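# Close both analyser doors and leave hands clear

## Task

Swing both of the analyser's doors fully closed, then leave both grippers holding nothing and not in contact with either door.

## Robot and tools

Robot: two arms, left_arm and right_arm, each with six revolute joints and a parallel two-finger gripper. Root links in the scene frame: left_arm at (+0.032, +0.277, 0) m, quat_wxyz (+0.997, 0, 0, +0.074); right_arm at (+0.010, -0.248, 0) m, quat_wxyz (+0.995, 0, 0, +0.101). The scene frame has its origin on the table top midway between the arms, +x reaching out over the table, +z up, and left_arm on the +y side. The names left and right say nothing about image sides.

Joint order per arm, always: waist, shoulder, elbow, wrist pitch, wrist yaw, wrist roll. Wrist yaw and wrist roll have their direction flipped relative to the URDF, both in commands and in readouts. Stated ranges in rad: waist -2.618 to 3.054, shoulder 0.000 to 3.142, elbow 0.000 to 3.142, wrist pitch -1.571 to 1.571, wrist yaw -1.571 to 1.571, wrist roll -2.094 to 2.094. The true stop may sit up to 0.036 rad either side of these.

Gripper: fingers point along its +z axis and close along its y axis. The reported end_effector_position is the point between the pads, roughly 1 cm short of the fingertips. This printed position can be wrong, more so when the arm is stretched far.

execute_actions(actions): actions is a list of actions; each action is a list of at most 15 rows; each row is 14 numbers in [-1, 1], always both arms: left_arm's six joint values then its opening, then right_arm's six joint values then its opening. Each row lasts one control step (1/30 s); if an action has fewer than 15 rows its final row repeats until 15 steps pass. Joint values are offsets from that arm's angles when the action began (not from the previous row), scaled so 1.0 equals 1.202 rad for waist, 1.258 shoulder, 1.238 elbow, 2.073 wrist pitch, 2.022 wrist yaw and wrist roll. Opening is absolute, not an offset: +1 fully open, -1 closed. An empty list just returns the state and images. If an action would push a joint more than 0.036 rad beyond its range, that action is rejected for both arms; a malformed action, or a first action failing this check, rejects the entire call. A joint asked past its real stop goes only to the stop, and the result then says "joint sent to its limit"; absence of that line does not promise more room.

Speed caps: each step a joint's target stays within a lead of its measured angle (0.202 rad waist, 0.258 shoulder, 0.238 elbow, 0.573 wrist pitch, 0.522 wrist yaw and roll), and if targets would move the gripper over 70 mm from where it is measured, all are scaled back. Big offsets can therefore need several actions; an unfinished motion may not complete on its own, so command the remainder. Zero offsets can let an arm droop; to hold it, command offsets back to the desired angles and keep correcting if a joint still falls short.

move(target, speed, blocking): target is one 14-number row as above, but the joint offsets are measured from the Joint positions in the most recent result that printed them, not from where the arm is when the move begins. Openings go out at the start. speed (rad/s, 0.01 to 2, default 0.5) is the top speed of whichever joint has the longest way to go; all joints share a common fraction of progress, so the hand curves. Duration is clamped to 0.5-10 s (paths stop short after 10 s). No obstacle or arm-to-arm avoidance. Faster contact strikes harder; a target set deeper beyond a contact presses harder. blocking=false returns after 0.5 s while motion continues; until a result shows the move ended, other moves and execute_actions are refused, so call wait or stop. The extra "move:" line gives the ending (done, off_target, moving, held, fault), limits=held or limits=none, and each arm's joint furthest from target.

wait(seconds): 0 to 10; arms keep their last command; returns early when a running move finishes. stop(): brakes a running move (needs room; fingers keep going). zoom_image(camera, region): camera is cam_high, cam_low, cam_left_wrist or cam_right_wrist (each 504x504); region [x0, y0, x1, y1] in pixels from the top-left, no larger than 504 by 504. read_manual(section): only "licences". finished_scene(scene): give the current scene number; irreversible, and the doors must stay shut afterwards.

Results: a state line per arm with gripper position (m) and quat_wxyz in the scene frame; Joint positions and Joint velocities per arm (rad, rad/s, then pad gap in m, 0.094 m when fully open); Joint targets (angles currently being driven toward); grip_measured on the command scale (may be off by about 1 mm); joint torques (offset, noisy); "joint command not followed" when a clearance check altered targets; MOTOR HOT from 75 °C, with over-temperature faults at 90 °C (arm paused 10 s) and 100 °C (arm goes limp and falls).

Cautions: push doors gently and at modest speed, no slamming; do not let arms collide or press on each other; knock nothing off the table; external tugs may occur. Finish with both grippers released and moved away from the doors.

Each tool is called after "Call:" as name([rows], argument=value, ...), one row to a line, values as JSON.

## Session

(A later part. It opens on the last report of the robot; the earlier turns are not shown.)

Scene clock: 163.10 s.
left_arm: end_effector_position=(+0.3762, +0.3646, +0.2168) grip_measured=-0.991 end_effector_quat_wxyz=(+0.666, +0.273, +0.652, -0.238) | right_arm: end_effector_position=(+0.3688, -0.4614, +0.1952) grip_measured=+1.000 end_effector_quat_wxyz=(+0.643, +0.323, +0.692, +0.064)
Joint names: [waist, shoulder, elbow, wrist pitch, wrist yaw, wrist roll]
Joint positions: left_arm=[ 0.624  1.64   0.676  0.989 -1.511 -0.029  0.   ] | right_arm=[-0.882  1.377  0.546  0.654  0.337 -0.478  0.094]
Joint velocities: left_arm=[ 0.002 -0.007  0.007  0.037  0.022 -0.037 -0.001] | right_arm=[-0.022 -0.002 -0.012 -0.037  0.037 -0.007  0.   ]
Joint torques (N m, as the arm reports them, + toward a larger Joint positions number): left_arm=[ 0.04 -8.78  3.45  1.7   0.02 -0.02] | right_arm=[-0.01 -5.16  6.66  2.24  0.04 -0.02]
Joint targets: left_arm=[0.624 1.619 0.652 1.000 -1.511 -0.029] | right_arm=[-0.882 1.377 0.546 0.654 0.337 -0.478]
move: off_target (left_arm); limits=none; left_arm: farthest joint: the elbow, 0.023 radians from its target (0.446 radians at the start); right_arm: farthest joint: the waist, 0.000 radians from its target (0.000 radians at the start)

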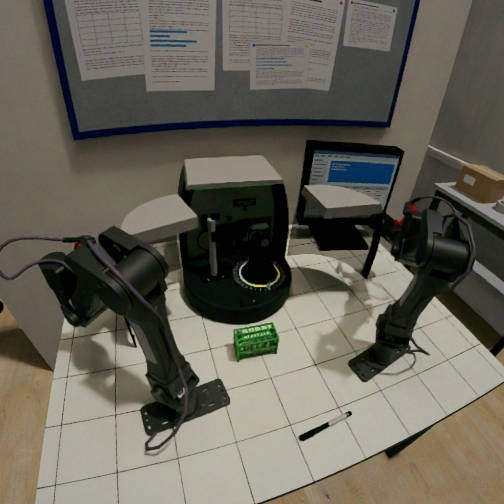

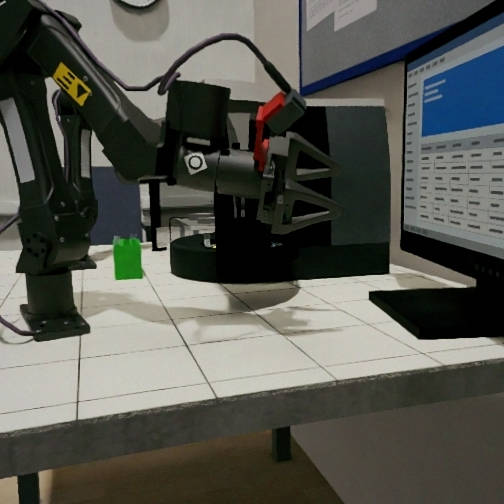

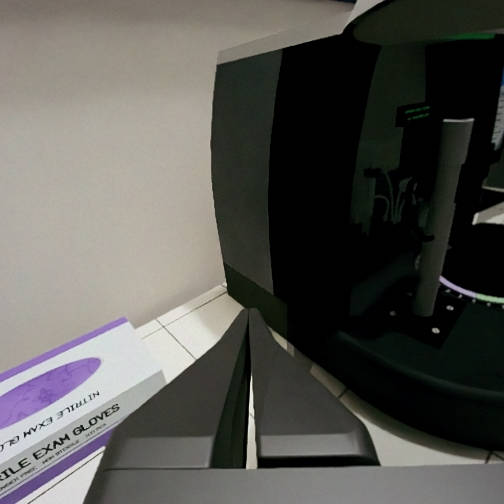

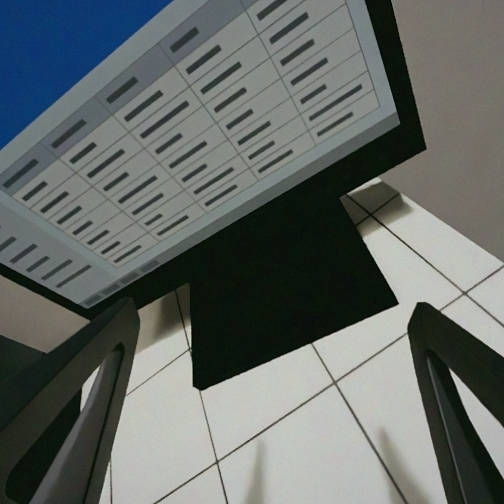

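Call:
move(target=[-0.3,-0.1,-0.12,0,0.1,0,-1, 0,0,0,0,0,0,1], speed=0.2)

Scene clock: 169.20 s.
left_arm: end_effector_position=(+0.3914, +0.2539, +0.2129) grip_measured=-0.992 end_effector_quat_wxyz=(+0.649, +0.305, +0.637, -0.282) | right_arm: end_effector_position=(+0.3688, -0.4614, +0.1952) grip_measured=+1.000 end_effector_quat_wxyz=(+0.643, +0.323, +0.692, +0.064)
Joint names: [waist, shoulder, elbow, wrist pitch, wrist yaw, wrist roll]
Joint positions: left_arm=[ 0.281  1.536  0.555  0.989 -1.284 -0.029  0.   ] | right_arm=[-0.882  1.377  0.546  0.654  0.337 -0.478  0.094]
Joint velocities: left_arm=[ 0.002 -0.002  0.002 -0.007 -0.066 -0.051 -0.   ] | right_arm=[ 0.012  0.007 -0.012  0.051 -0.037  0.037  0.   ]
Joint torques (N m, as the arm reports them, + toward a larger Joint positions number): left_arm=[-1.49 -7.82  3.23  1.73 -0.24 -0.01] | right_arm=[-0.02 -5.17  6.66  2.24  0.03  0.  ]
Joint targets: left_arm=[0.263 1.515 0.527 0.989 -1.309 -0.029] | right_arm=[-0.882 1.377 0.546 0.654 0.337 -0.478]
move: off_target (left_arm); limits=none; left_arm: farthest joint: the elbow, 0.027 radians from its target (0.148 radians at the start); right_arm: farthest joint: the waist, 0.000 radians from its target (0.000 radians at the start)

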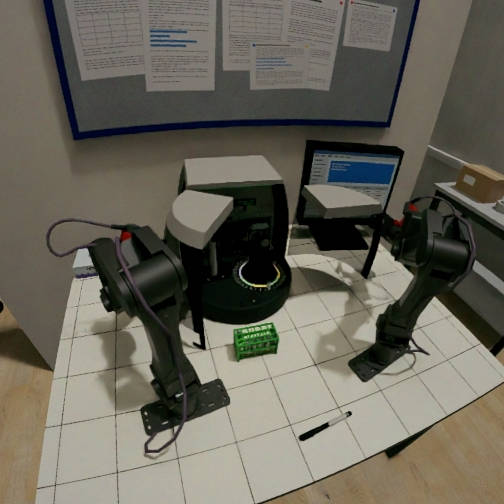

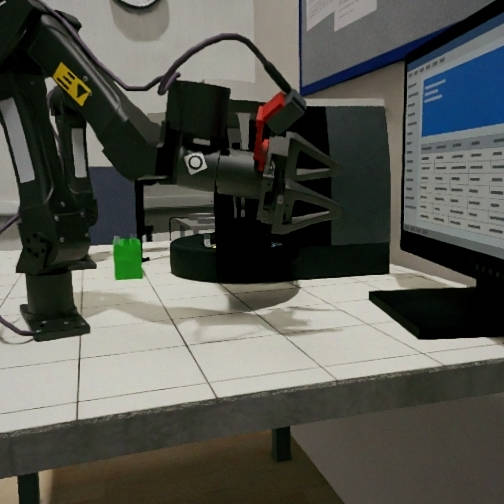

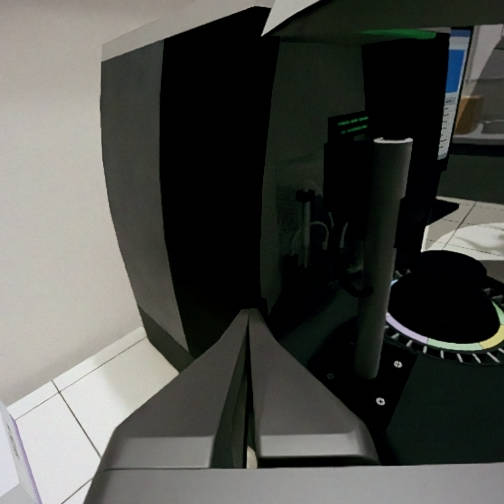

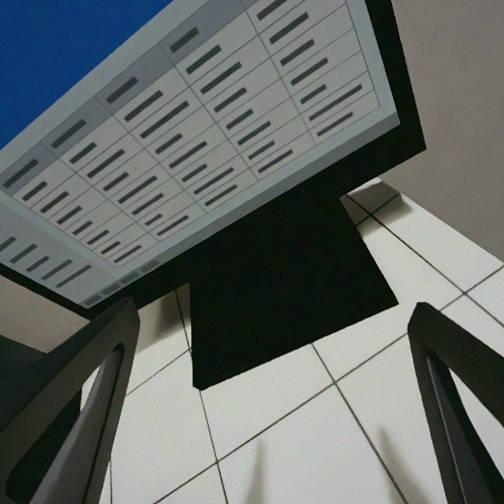

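Call:
move(target=[-0.2,-0.27,-0.21,-0.04,0.17,0,-1, 0,0,0,0,0,0,1], speed=0.2)

Scene clock: 180.13 s.
left_arm: end_effector_position=(+0.3736, +0.2210, +0.2211) grip_measured=-0.992 end_effector_quat_wxyz=(+0.691, +0.227, +0.659, -0.192) | right_arm: end_effector_position=(+0.3688, -0.4614, +0.1952) grip_measured=+1.000 end_effector_quat_wxyz=(+0.643, +0.323, +0.692, +0.064)
Joint names: [waist, shoulder, elbow, wrist pitch, wrist yaw, wrist roll]
Joint positions: left_arm=[ 0.076  1.223  0.327  0.938 -0.825 -0.029  0.   ] | right_arm=[-0.882  1.377  0.546  0.654  0.337 -0.478  0.094]
Joint velocities: left_arm=[ 0.007  0.002 -0.002 -0.095 -0.022  0.007 -0.001] | right_arm=[ 0.012 -0.002 -0.017  0.081  0.007 -0.007  0.   ]
Joint torques (N m, as the arm reports them, + toward a larger Joint positions number): left_arm=[-3.   -5.63  3.38  1.66 -1.05 -0.02] | right_arm=[-0.03 -5.16  6.66  2.23  0.03 -0.01]
Joint targets: left_arm=[0.041 1.197 0.294 0.906 -0.940 -0.029] | right_arm=[-0.882 1.377 0.546 0.654 0.337 -0.478]
move: off_target (left_arm); limits=none; left_arm: farthest joint: the wrist yaw, 0.115 radians from its target (0.343 radians at the start); right_arm: farthest joint: the waist, 0.000 radians from its target (0.000 radians at the start)

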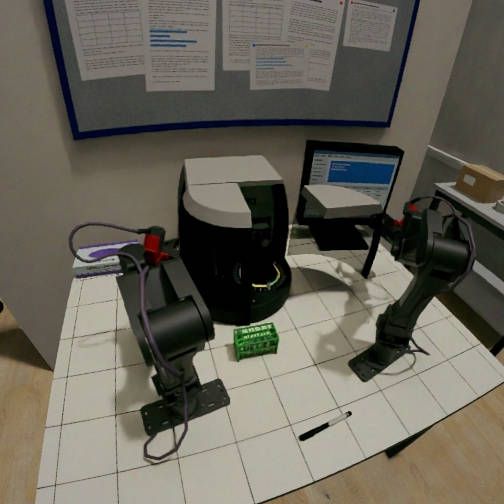

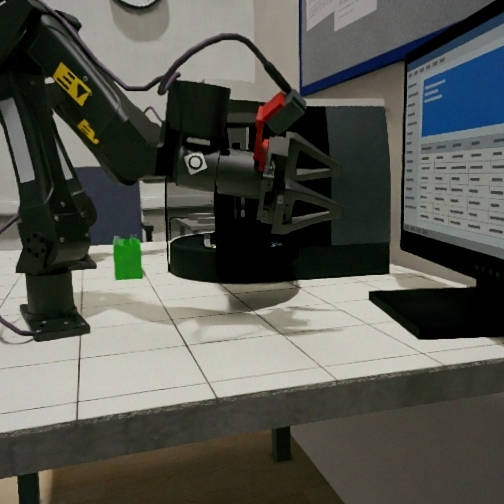

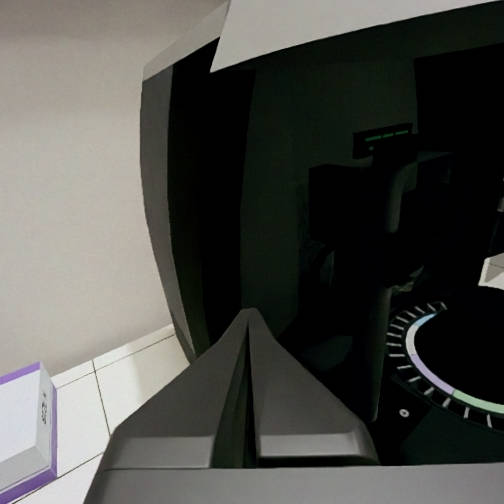

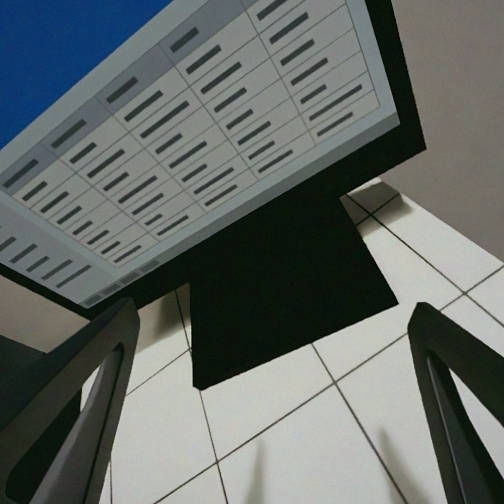

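Call:
move(target=[0.2,-0.3,-0.12,-0.15,0.2,0,-1, 0,0,0,0,0,0,-1])

Scene clock: 186.97 s.
left_arm: end_effector_position=(+0.3432, +0.3472, +0.2095) grip_measured=-0.992 end_effector_quat_wxyz=(+0.700, -0.001, +0.714, +0.015) | right_arm: end_effector_position=(+0.3688, -0.4614, +0.1952) grip_measured=-0.978 end_effector_quat_wxyz=(+0.643, +0.323, +0.692, +0.064)
Joint names: [waist, shoulder, elbow, wrist pitch, wrist yaw, wrist roll]
Joint positions: left_arm=[ 0.308  0.868  0.197  0.647 -0.432 -0.029  0.   ] | right_arm=[-0.882  1.377  0.546  0.654  0.337 -0.478  0.001]
Joint velocities: left_arm=[-0.002 -0.002  0.002 -0.037  0.022  0.022 -0.   ] | right_arm=[-0.007  0.002  0.027 -0.022  0.022 -0.007  0.001]
Joint torques (N m, as the arm reports them, + toward a larger Joint positions number): left_arm=[ 0.76 -2.99  5.35  1.98  0.11 -0.03] | right_arm=[-0.03 -5.17  6.68  2.24  0.03 -0.01]
Joint targets: left_arm=[0.316 0.845 0.179 0.627 -0.421 -0.029] | right_arm=[-0.882 1.377 0.546 0.654 0.337 -0.478]
move: off_target (left_arm); limits=none; left_arm: farthest joint: the shoulder, 0.022 radians from its target (0.377 radians at the start); right_arm: farthest joint: the waist, 0.000 radians from its target (0.000 radians at the start)

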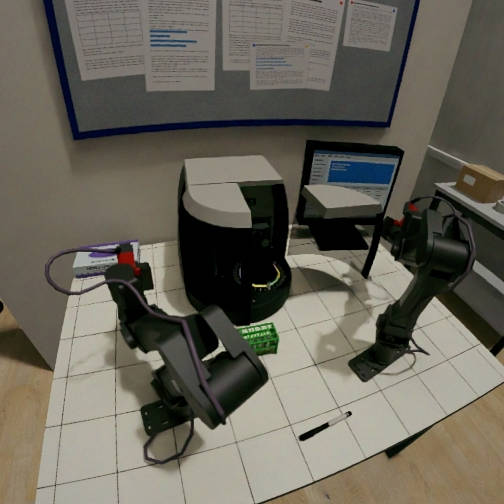

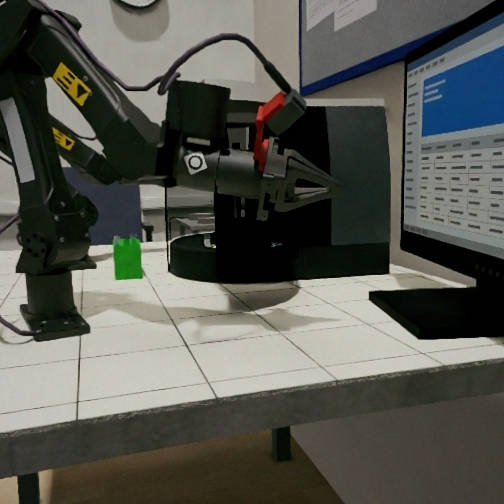

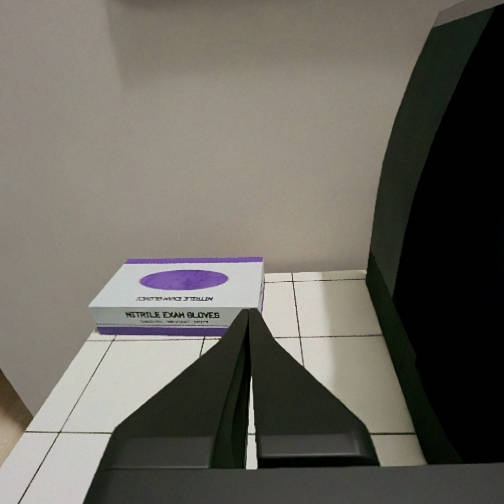

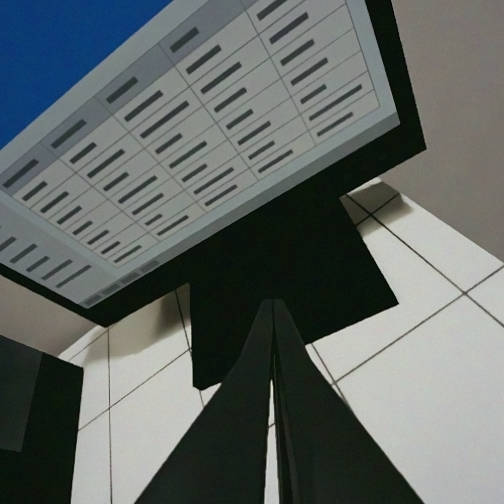

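Call:
move(target=[0,0,0,0,0,0,-1, -0.38,0,0,0,0,0,-1])

Call:
move(target=[0,0,0,0,0,0,-1, 0,0.48,0.475,0.12,0.285,0.25,-1])

Call:
move(target=[0,0,0,0,0,0,-1, 0.32,0,0.03,0,0,0,-1], speed=0.3)

Scene clock: 210.23 s.
left_arm: end_effector_position=(+0.3432, +0.3473, +0.2094) grip_measured=-0.992 end_effector_quat_wxyz=(+0.699, -0.002, +0.715, +0.015) | right_arm: end_effector_position=(+0.2395, -0.5969, +0.1952) grip_measured=-0.978 end_effector_quat_wxyz=(+0.641, +0.470, +0.601, -0.082)
Joint names: [waist, shoulder, elbow, wrist pitch, wrist yaw, wrist roll]
Joint positions: left_arm=[ 0.308  0.868  0.197  0.647 -0.431 -0.029  0.   ] | right_arm=[-1.333  1.377  0.546  0.654  0.336 -0.478  0.001]
Joint velocities: left_arm=[-0.007 -0.002 -0.017 -0.007  0.022  0.007 -0.   ] | right_arm=[ 0.002 -0.017 -0.002  0.022 -0.007  0.022 -0.002]
Joint torques (N m, as the arm reports them, + toward a larger Joint positions number): left_arm=[ 0.01 -1.29  6.86  2.23  0.   -0.01] | right_arm=[-0.4  -5.16  6.66  2.24  0.03 -0.01]
Joint targets: left_arm=[0.308 0.868 0.197 0.647 -0.432 -0.029] | right_arm=[-1.338 1.377 0.546 0.654 0.337 -0.478]
move: done; limits=none; left_arm: farthest joint: the wrist yaw, 0.001 radians from its target (0.001 radians at the start); right_arm: farthest joint: the waist, 0.005 radians from its target (0.457 radians at the start)

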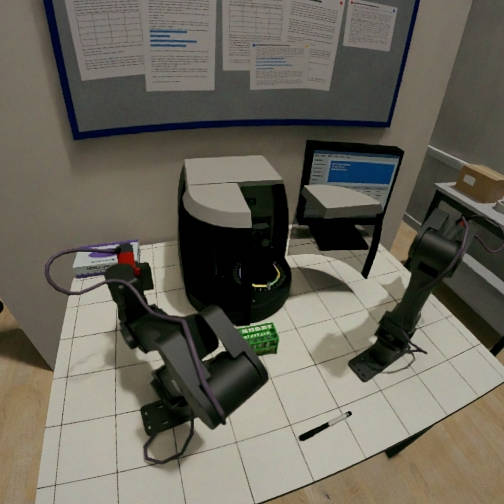

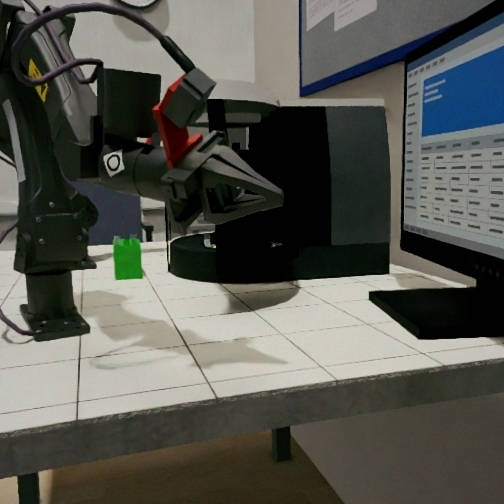

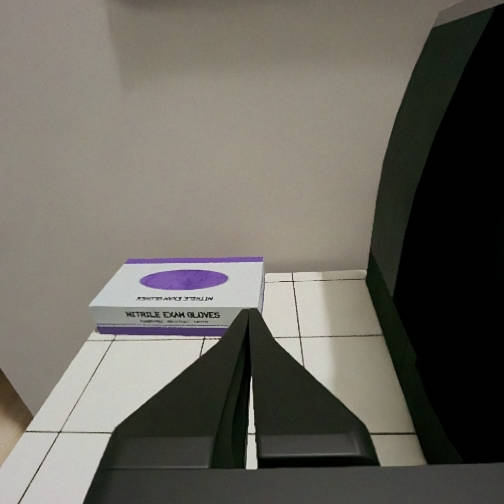

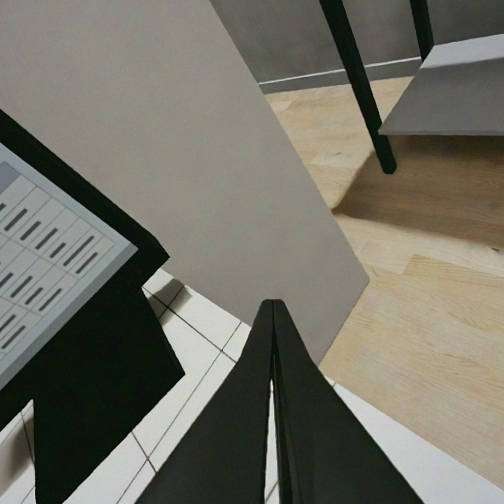

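Scene clock: 212.23 s.
left_arm: end_effector_position=(+0.3432, +0.3473, +0.2094) grip_measured=-0.992 end_effector_quat_wxyz=(+0.699, -0.002, +0.715, +0.015) | right_arm: end_effector_position=(+0.3533, -0.6477, +0.2156) grip_measured=-0.978 end_effector_quat_wxyz=(+0.705, +0.067, +0.699, -0.093)
Joint names: [waist, shoulder, elbow, wrist pitch, wrist yaw, wrist roll]
Joint positions: left_arm=[ 0.308  0.868  0.197  0.647 -0.431 -0.029  0.   ] | right_arm=[-1.333  1.976  1.103  0.894  0.905  0.019  0.001]
Joint velocities: left_arm=[-0.002 -0.012 -0.002 -0.051  0.037  0.037 -0.001] | right_arm=[-0.017 -0.022 -0.012 -0.022  0.022  0.022 -0.001]
Joint torques (N m, as the arm reports them, + toward a larger Joint positions number): left_arm=[ 0.   -1.28  6.84  2.23 -0.01 -0.03] | right_arm=[ -0.01 -10.03   8.94   2.03   0.05   0.07]
Joint targets: left_arm=[0.308 0.868 0.197 0.647 -0.431 -0.029] | right_arm=[-1.333 1.981 1.134 0.903 0.912 0.028]
move: off_target (right_arm); limits=none; left_arm: farthest joint: the waist, 0.000 radians from its target (0.000 radians at the start); right_arm: farthest joint: the elbow, 0.032 radians from its target (0.588 radians at the start)

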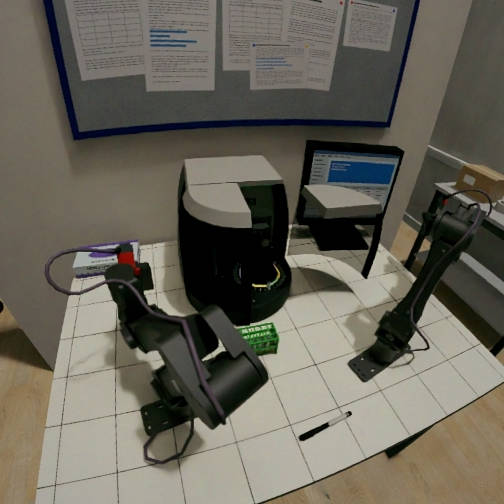

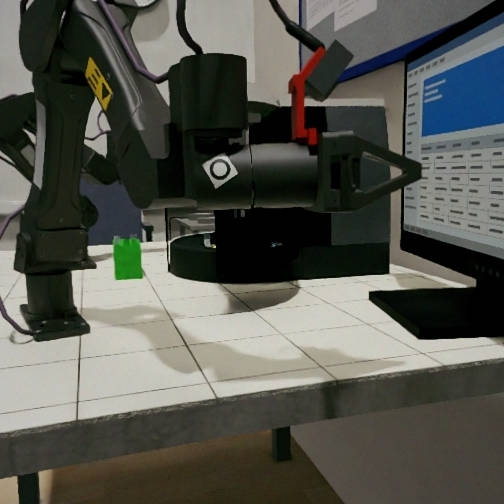

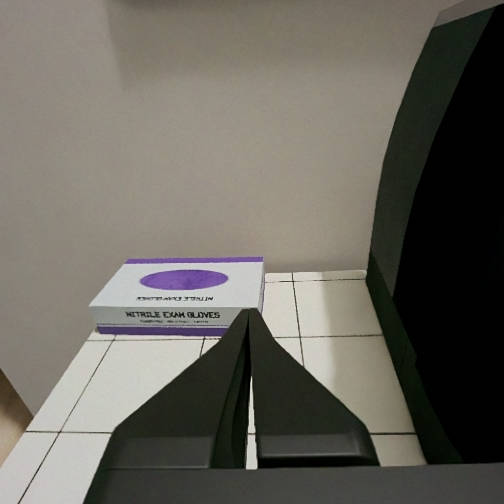

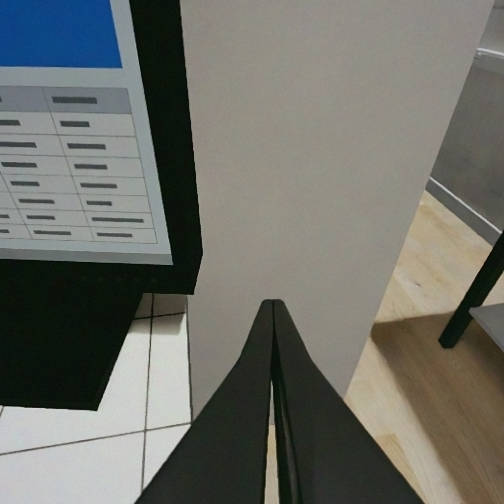

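Scene clock: 213.90 s.
left_arm: end_effector_position=(+0.3432, +0.3473, +0.2094) grip_measured=-0.992 end_effector_quat_wxyz=(+0.699, -0.002, +0.715, +0.015) | right_arm: end_effector_position=(+0.4781, -0.4898, +0.2156) grip_measured=-0.978 end_effector_quat_wxyz=(+0.710, -0.068, +0.699, +0.043)
Joint names: [waist, shoulder, elbow, wrist pitch, wrist yaw, wrist roll]
Joint positions: left_arm=[ 0.308  0.868  0.197  0.647 -0.431 -0.029  0.   ] | right_arm=[-0.949  1.976  1.103  0.894  0.905  0.019  0.001]
Joint velocities: left_arm=[ 0.002 -0.017  0.002  0.051 -0.007  0.007 -0.   ] | right_arm=[ 0.002 -0.002 -0.007 -0.007  0.037 -0.007  0.   ]
Joint torques (N m, as the arm reports them, + toward a larger Joint positions number): left_arm=[ 0.02 -1.28  6.87  2.24  0.   -0.01] | right_arm=[ -0.06 -10.43   9.42   1.94  -0.01  -0.01]
Joint targets: left_arm=[0.308 0.868 0.197 0.647 -0.431 -0.029] | right_arm=[-0.949 1.976 1.140 0.894 0.905 0.019]
move: off_target (right_arm); limits=none; left_arm: farthest joint: the waist, 0.000 radians from its target (0.000 radians at the start); right_arm: farthest joint: the elbow, 0.038 radians from its target (0.038 radians at the start)

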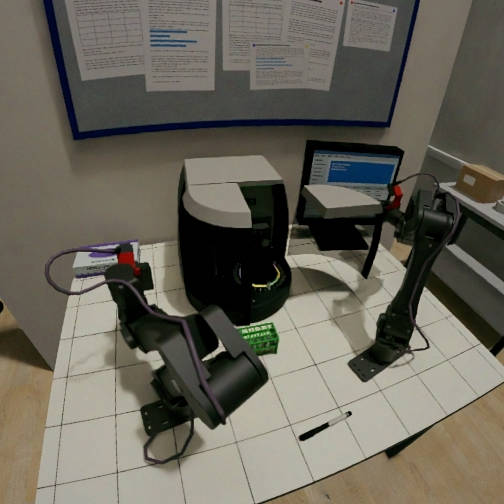

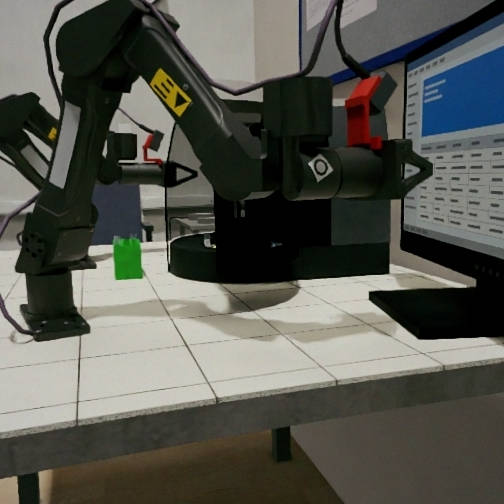

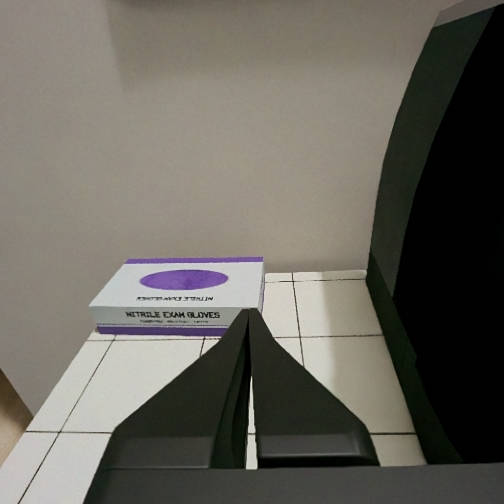

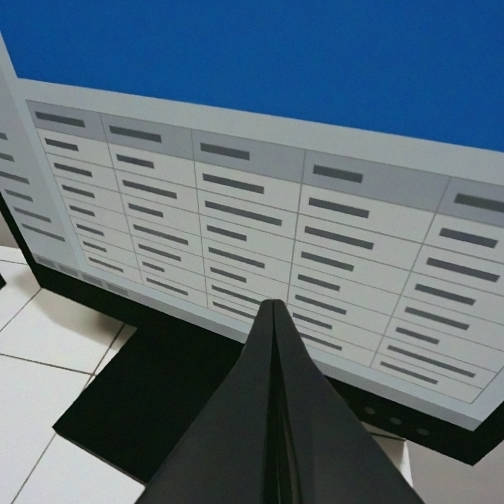

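Call:
move(target=[0,0,0,0,0,0,-1, 0,0,0.03,0,0.3,0,-1], speed=0.3)

Scene clock: 222.13 s.
left_arm: end_effector_position=(+0.3432, +0.3473, +0.2094) grip_measured=-0.992 end_effector_quat_wxyz=(+0.699, -0.002, +0.715, +0.015) | right_arm: end_effector_position=(+0.4317, -0.3954, +0.2136) grip_measured=-0.978 end_effector_quat_wxyz=(+0.663, -0.274, +0.651, +0.248)
Joint names: [waist, shoulder, elbow, wrist pitch, wrist yaw, wrist roll]
Joint positions: left_arm=[ 0.308  0.868  0.197  0.647 -0.431 -0.029  0.   ] | right_arm=[-0.949  1.976  1.103  0.894  1.504  0.019  0.001]
Joint velocities: left_arm=[-0.002 -0.007 -0.002  0.007 -0.022 -0.007 -0.   ] | right_arm=[-0.002  0.002  0.017  0.022  0.007  0.022 -0.001]
Joint torques (N m, as the arm reports them, + toward a larger Joint positions number): left_arm=[ 0.04 -1.3   6.88  2.23  0.   -0.02] | right_arm=[ -0.01 -10.08   9.05   1.5    0.06  -0.01]
Joint targets: left_arm=[0.308 0.868 0.197 0.647 -0.431 -0.029] | right_arm=[-0.949 1.976 1.140 0.894 1.511 0.019]
move: off_target (right_arm); limits=none; left_arm: farthest joint: the waist, 0.000 radians from its target (0.000 radians at the start); right_arm: farthest joint: the elbow, 0.038 radians from its target (0.038 radians at the start)

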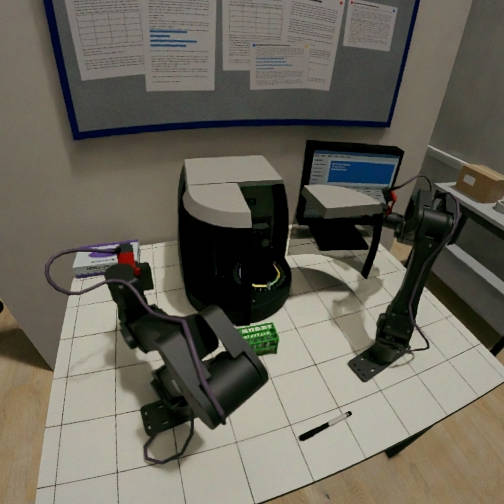

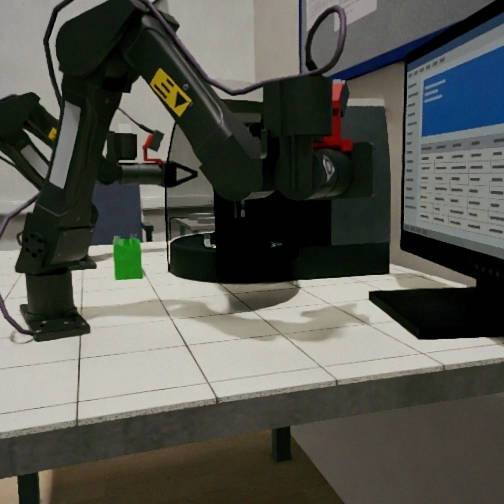

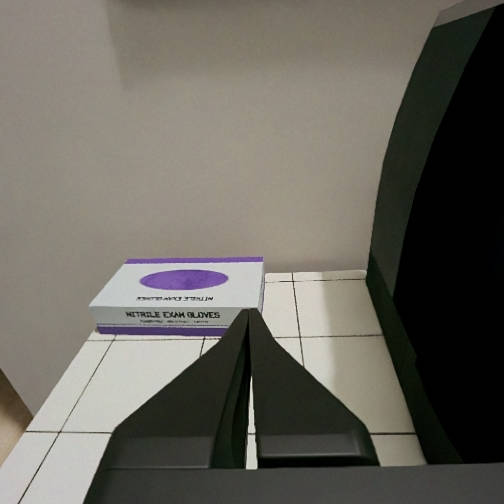

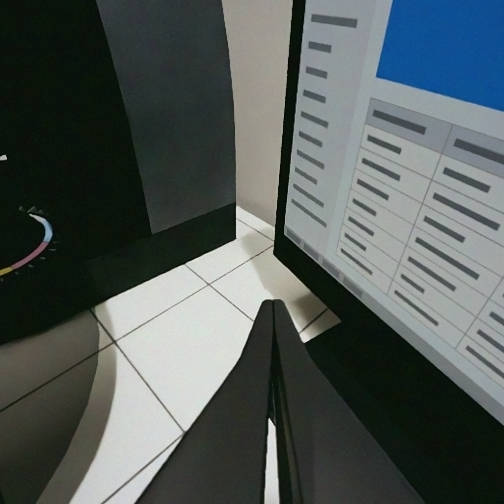

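Call:
move(target=[0,0,0,0,0,0,-1, 0.1,0,0.03,0,0,0,-1], speed=0.2)

Call:
move(target=[0,0,0,0,0,0,-1, 0,-0.285,-0.36,0.075,0,0,-1], speed=0.2)

Scene clock: 227.43 s.
left_arm: end_effector_position=(+0.3432, +0.3473, +0.2094) grip_measured=-0.992 end_effector_quat_wxyz=(+0.699, -0.002, +0.715, +0.015) | right_arm: end_effector_position=(+0.4458, -0.3453, +0.2136) grip_measured=-0.978 end_effector_quat_wxyz=(+0.647, -0.312, +0.634, +0.286)
Joint names: [waist, shoulder, elbow, wrist pitch, wrist yaw, wrist roll]
Joint positions: left_arm=[ 0.308  0.868  0.197  0.647 -0.431 -0.029  0.   ] | right_arm=[-0.833  1.976  1.103  0.894  1.505  0.019  0.001]
Joint velocities: left_arm=[-0.002  0.002 -0.012 -0.022  0.007  0.066 -0.001] | right_arm=[-0.022 -0.017  0.017 -0.007 -0.007 -0.125 -0.001]
Joint torques (N m, as the arm reports them, + toward a larger Joint positions number): left_arm=[ 0.04 -1.31  6.86  2.22  0.   -0.03] | right_arm=[  0.38 -10.07   9.05   1.5   -0.02  -0.01]
Joint targets: left_arm=[0.308 0.868 0.197 0.647 -0.431 -0.029] | right_arm=[-0.829 1.976 1.140 0.894 1.504 0.019]
move: off_target (right_arm); limits=none; left_arm: farthest joint: the waist, 0.000 radians from its target (0.000 radians at the start); right_arm: farthest joint: the elbow, 0.038 radians from its target (0.038 radians at the start)

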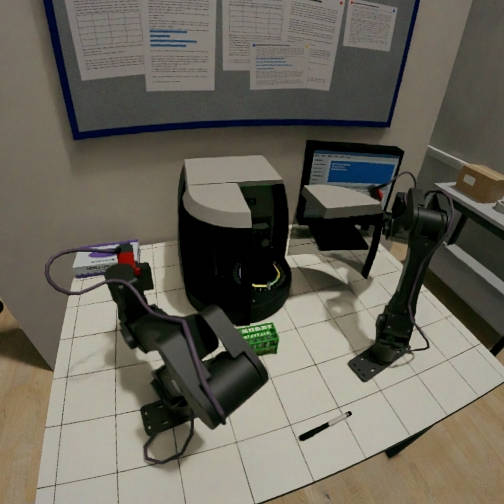

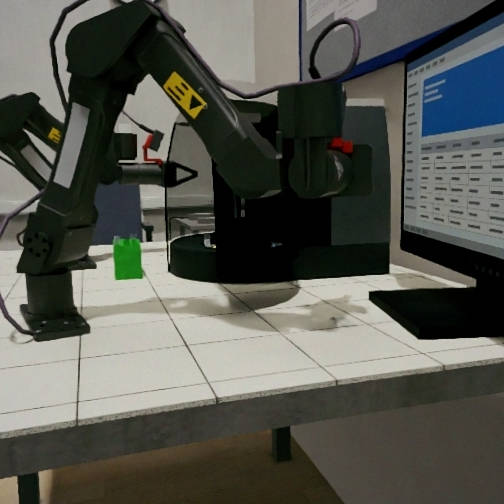

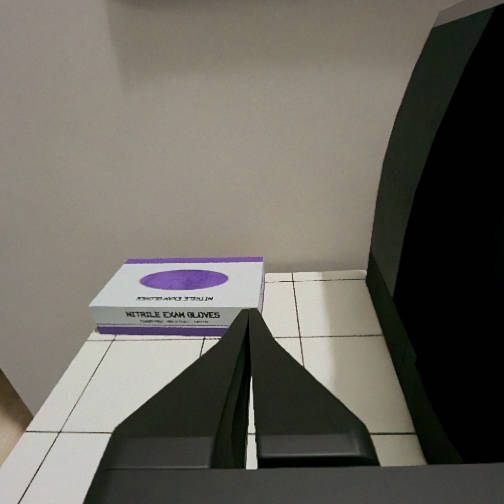

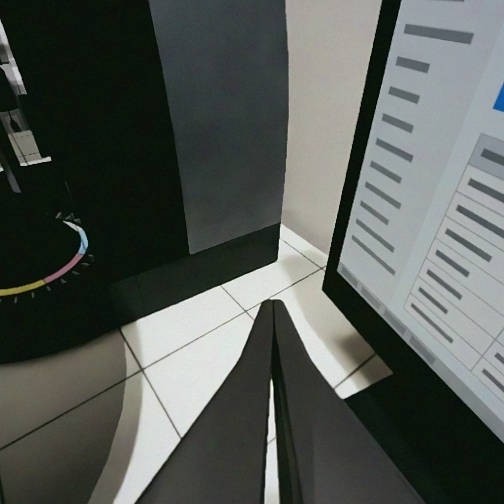

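Scene clock: 230.07 s.
left_arm: end_effector_position=(+0.3432, +0.3473, +0.2094) grip_measured=-0.992 end_effector_quat_wxyz=(+0.699, -0.002, +0.715, +0.015) | right_arm: end_effector_position=(+0.3653, -0.2865, +0.2218) grip_measured=-0.978 end_effector_quat_wxyz=(+0.657, -0.330, +0.623, +0.266)
Joint names: [waist, shoulder, elbow, wrist pitch, wrist yaw, wrist roll]
Joint positions: left_arm=[ 0.308  0.868  0.197  0.647 -0.431 -0.029  0.   ] | right_arm=[-0.833  1.641  0.677  1.047  1.502  0.019  0.001]
Joint velocities: left_arm=[ 0.002 -0.007 -0.002 -0.022 -0.066 -0.037 -0.   ] | right_arm=[-0.007 -0.012 -0.007 -0.022 -0.007 -0.007 -0.   ]
Joint torques (N m, as the arm reports them, + toward a larger Joint positions number): left_arm=[ 0.01 -1.31  6.87  2.23 -0.01 -0.02] | right_arm=[-0.01 -8.55  3.91  1.51 -0.02 -0.01]
Joint targets: left_arm=[0.308 0.868 0.197 0.647 -0.431 -0.029] | right_arm=[-0.833 1.618 0.657 1.050 1.504 0.019]
move: off_target (right_arm); limits=none; left_arm: farthest joint: the waist, 0.000 radians from its target (0.000 radians at the start); right_arm: farthest joint: the shoulder, 0.023 radians from its target (0.359 radians at the start)

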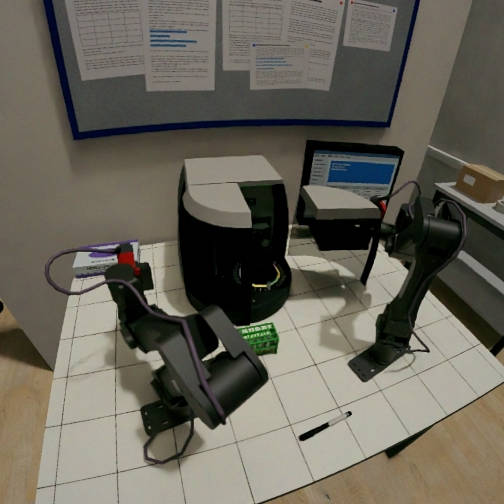

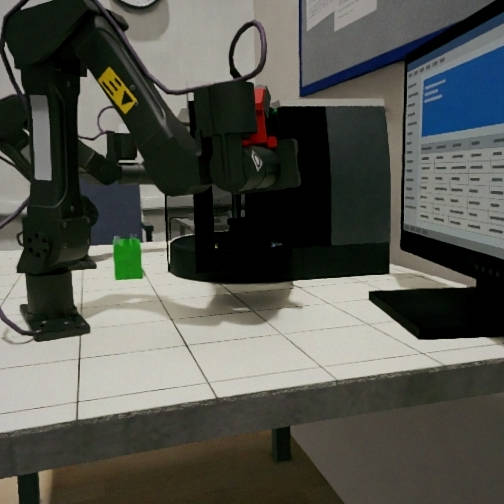

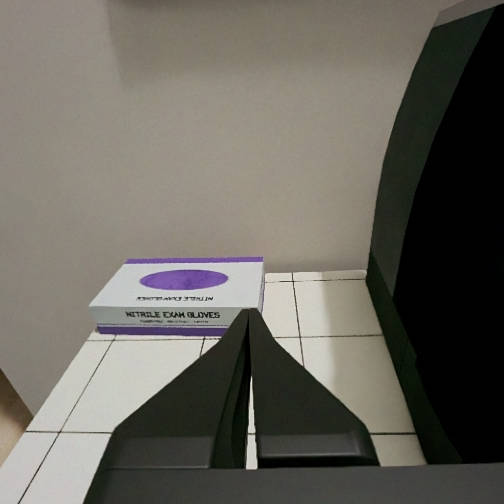

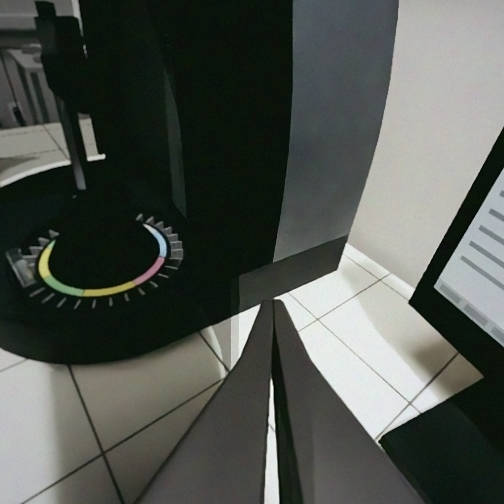

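Call:
move(target=[0,0,0,0,0,0,-1, 0.08,-0.2,-0.22,-0.02,0,0,-1], speed=0.2)

Scene clock: 235.67 s.
left_arm: end_effector_position=(+0.3432, +0.3473, +0.2094) grip_measured=-0.992 end_effector_quat_wxyz=(+0.699, -0.002, +0.715, +0.015) | right_arm: end_effector_position=(+0.3175, -0.2277, +0.2134) grip_measured=-0.979 end_effector_quat_wxyz=(+0.646, -0.335, +0.621, +0.292)
Joint names: [waist, shoulder, elbow, wrist pitch, wrist yaw, wrist roll]
Joint positions: left_arm=[ 0.308  0.868  0.197  0.647 -0.431 -0.029  0.   ] | right_arm=[-0.752  1.409  0.428  1.031  1.47   0.019  0.001]
Joint velocities: left_arm=[ 0.012 -0.027  0.007  0.051  0.022  0.037 -0.001] | right_arm=[-0.002 -0.012  0.007 -0.022  0.022  0.051  0.001]
Joint torques (N m, as the arm reports them, + toward a larger Joint positions number): left_arm=[-0.01 -1.33  6.89  2.24 -0.01 -0.02] | right_arm=[ 1.47 -6.08  3.61  1.21  0.32 -0.01]
Joint targets: left_arm=[0.308 0.868 0.197 0.647 -0.431 -0.029] | right_arm=[-0.737 1.389 0.405 1.005 1.502 0.019]
move: off_target (right_arm); limits=none; left_arm: farthest joint: the waist, 0.000 radians from its target (0.000 radians at the start); right_arm: farthest joint: the wrist yaw, 0.032 radians from its target (0.000 radians at the start)

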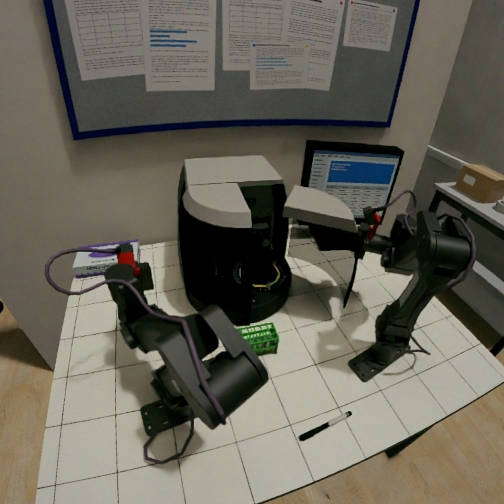

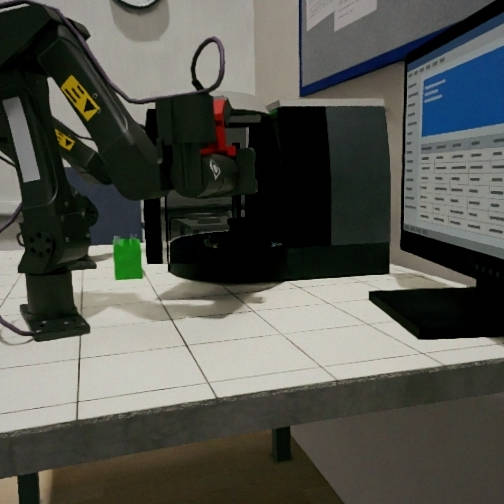

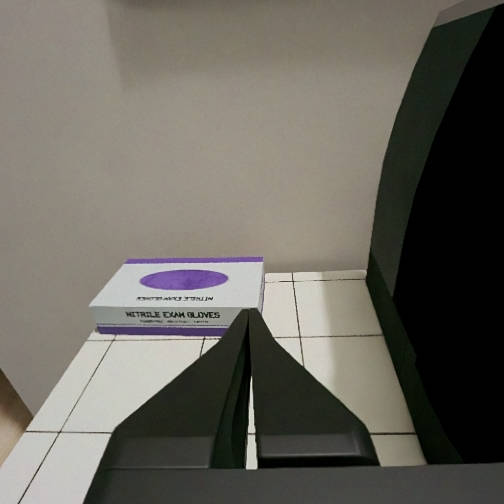

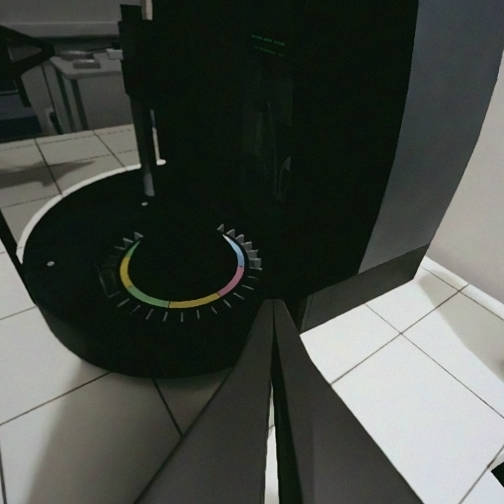

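Sweep on.

Call:
move(target=[0,0,0,0,0,0,-1, 0.28,-0.02,-0.02,0,-0.1,0,-1], speed=0.2)

Call:
move(target=[0,0,0,0,0,0,-1, 0.22,-0.15,-0.1,-0.06,-0.15,0,-1], speed=0.2)

Scene clock: 241.27 s.
left_arm: end_effector_position=(+0.3432, +0.3473, +0.2094) grip_measured=-0.992 end_effector_quat_wxyz=(+0.699, -0.002, +0.715, +0.015) | right_arm: end_effector_position=(+0.3264, -0.1457, +0.2152) grip_measured=-0.979 end_effector_quat_wxyz=(+0.628, -0.372, +0.595, +0.336)
Joint names: [waist, shoulder, elbow, wrist pitch, wrist yaw, wrist roll]
Joint positions: left_arm=[ 0.308  0.868  0.197  0.647 -0.431 -0.029  0.   ] | right_arm=[-0.431  1.409  0.428  1.031  1.279  0.019  0.001]
Joint velocities: left_arm=[-0.017  0.012  0.002 -0.051 -0.022 -0.037  0.   ] | right_arm=[-0.017  0.017 -0.017 -0.022  0.007  0.007 -0.001]
Joint torques (N m, as the arm reports them, + toward a larger Joint positions number): left_arm=[-0.02 -1.29  6.88  2.22  0.   -0.02] | right_arm=[ 1.5  -6.65  3.58  1.66 -0.16  0.  ]
Joint targets: left_arm=[0.308 0.868 0.197 0.647 -0.431 -0.029] | right_arm=[-0.415 1.383 0.403 1.031 1.267 0.019]
move: off_target (right_arm); limits=none; left_arm: farthest joint: the waist, 0.000 radians from its target (0.000 radians at the start); right_arm: farthest joint: the shoulder, 0.025 radians from its target (0.025 radians at the start)

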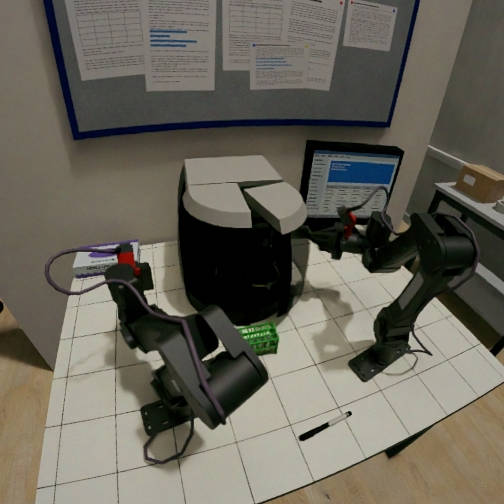

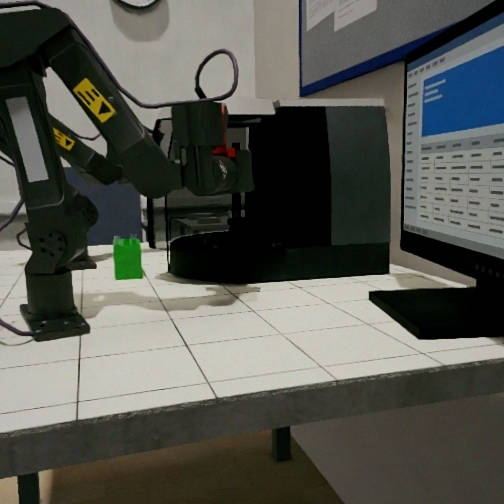

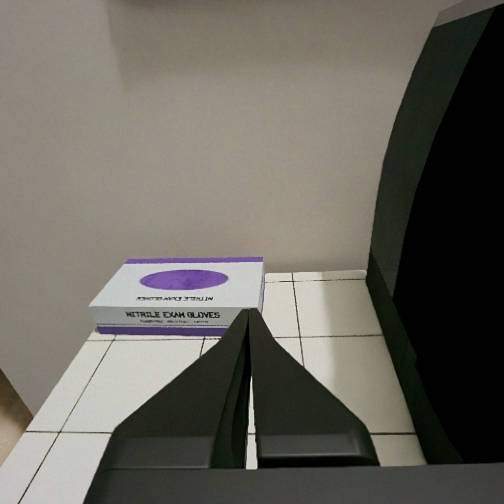

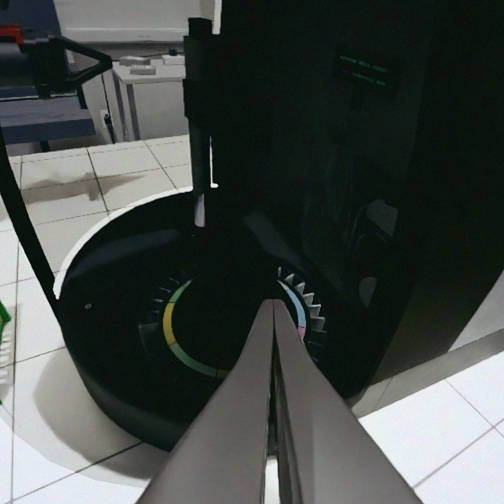

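Scene clock: 243.20 s.
left_arm: end_effector_position=(+0.3432, +0.3473, +0.2094) grip_measured=-0.992 end_effector_quat_wxyz=(+0.699, -0.002, +0.715, +0.015) | right_arm: end_effector_position=(+0.3181, -0.1121, +0.2166) grip_measured=-0.979 end_effector_quat_wxyz=(+0.652, -0.320, +0.621, +0.295)
Joint names: [waist, shoulder, elbow, wrist pitch, wrist yaw, wrist roll]
Joint positions: left_arm=[ 0.308  0.868  0.197  0.647 -0.431 -0.029  0.   ] | right_arm=[-0.226  1.225  0.311  0.954  0.926  0.019  0.001]
Joint velocities: left_arm=[-0.007  0.002  0.002 -0.037 -0.007  0.007 -0.001] | right_arm=[ 0.007 -0.012  0.002  0.037  0.022  0.022  0.001]
Joint torques (N m, as the arm reports them, + toward a larger Joint positions number): left_arm=[ 0.   -1.33  6.83  2.22  0.   -0.01] | right_arm=[ 5.72 -3.7   5.58  1.37  0.52 -0.01]
Joint targets: left_arm=[0.308 0.868 0.197 0.647 -0.431 -0.029] | right_arm=[-0.167 1.220 0.304 0.907 0.976 0.019]
move: off_target (right_arm); limits=none; left_arm: farthest joint: the waist, 0.000 radians from its target (0.000 radians at the start); right_arm: farthest joint: the waist, 0.060 radians from its target (0.265 radians at the start)

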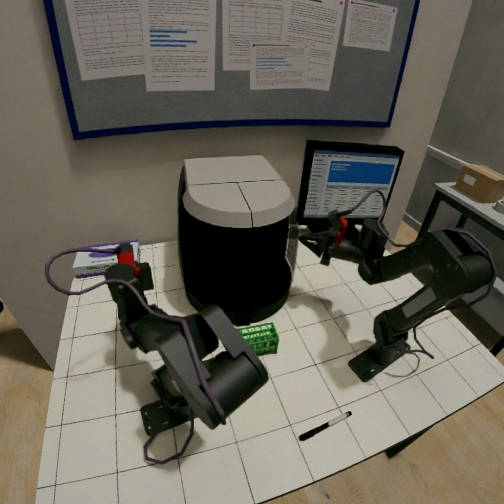

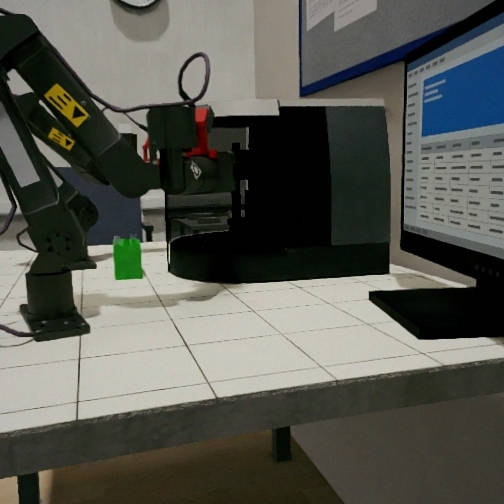

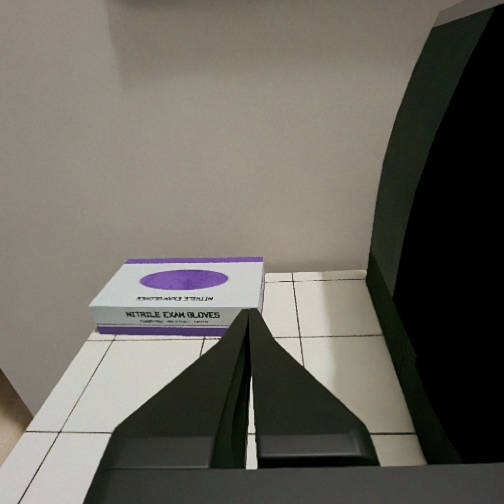

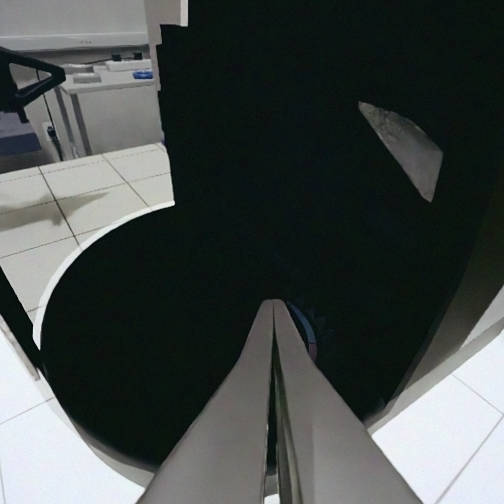

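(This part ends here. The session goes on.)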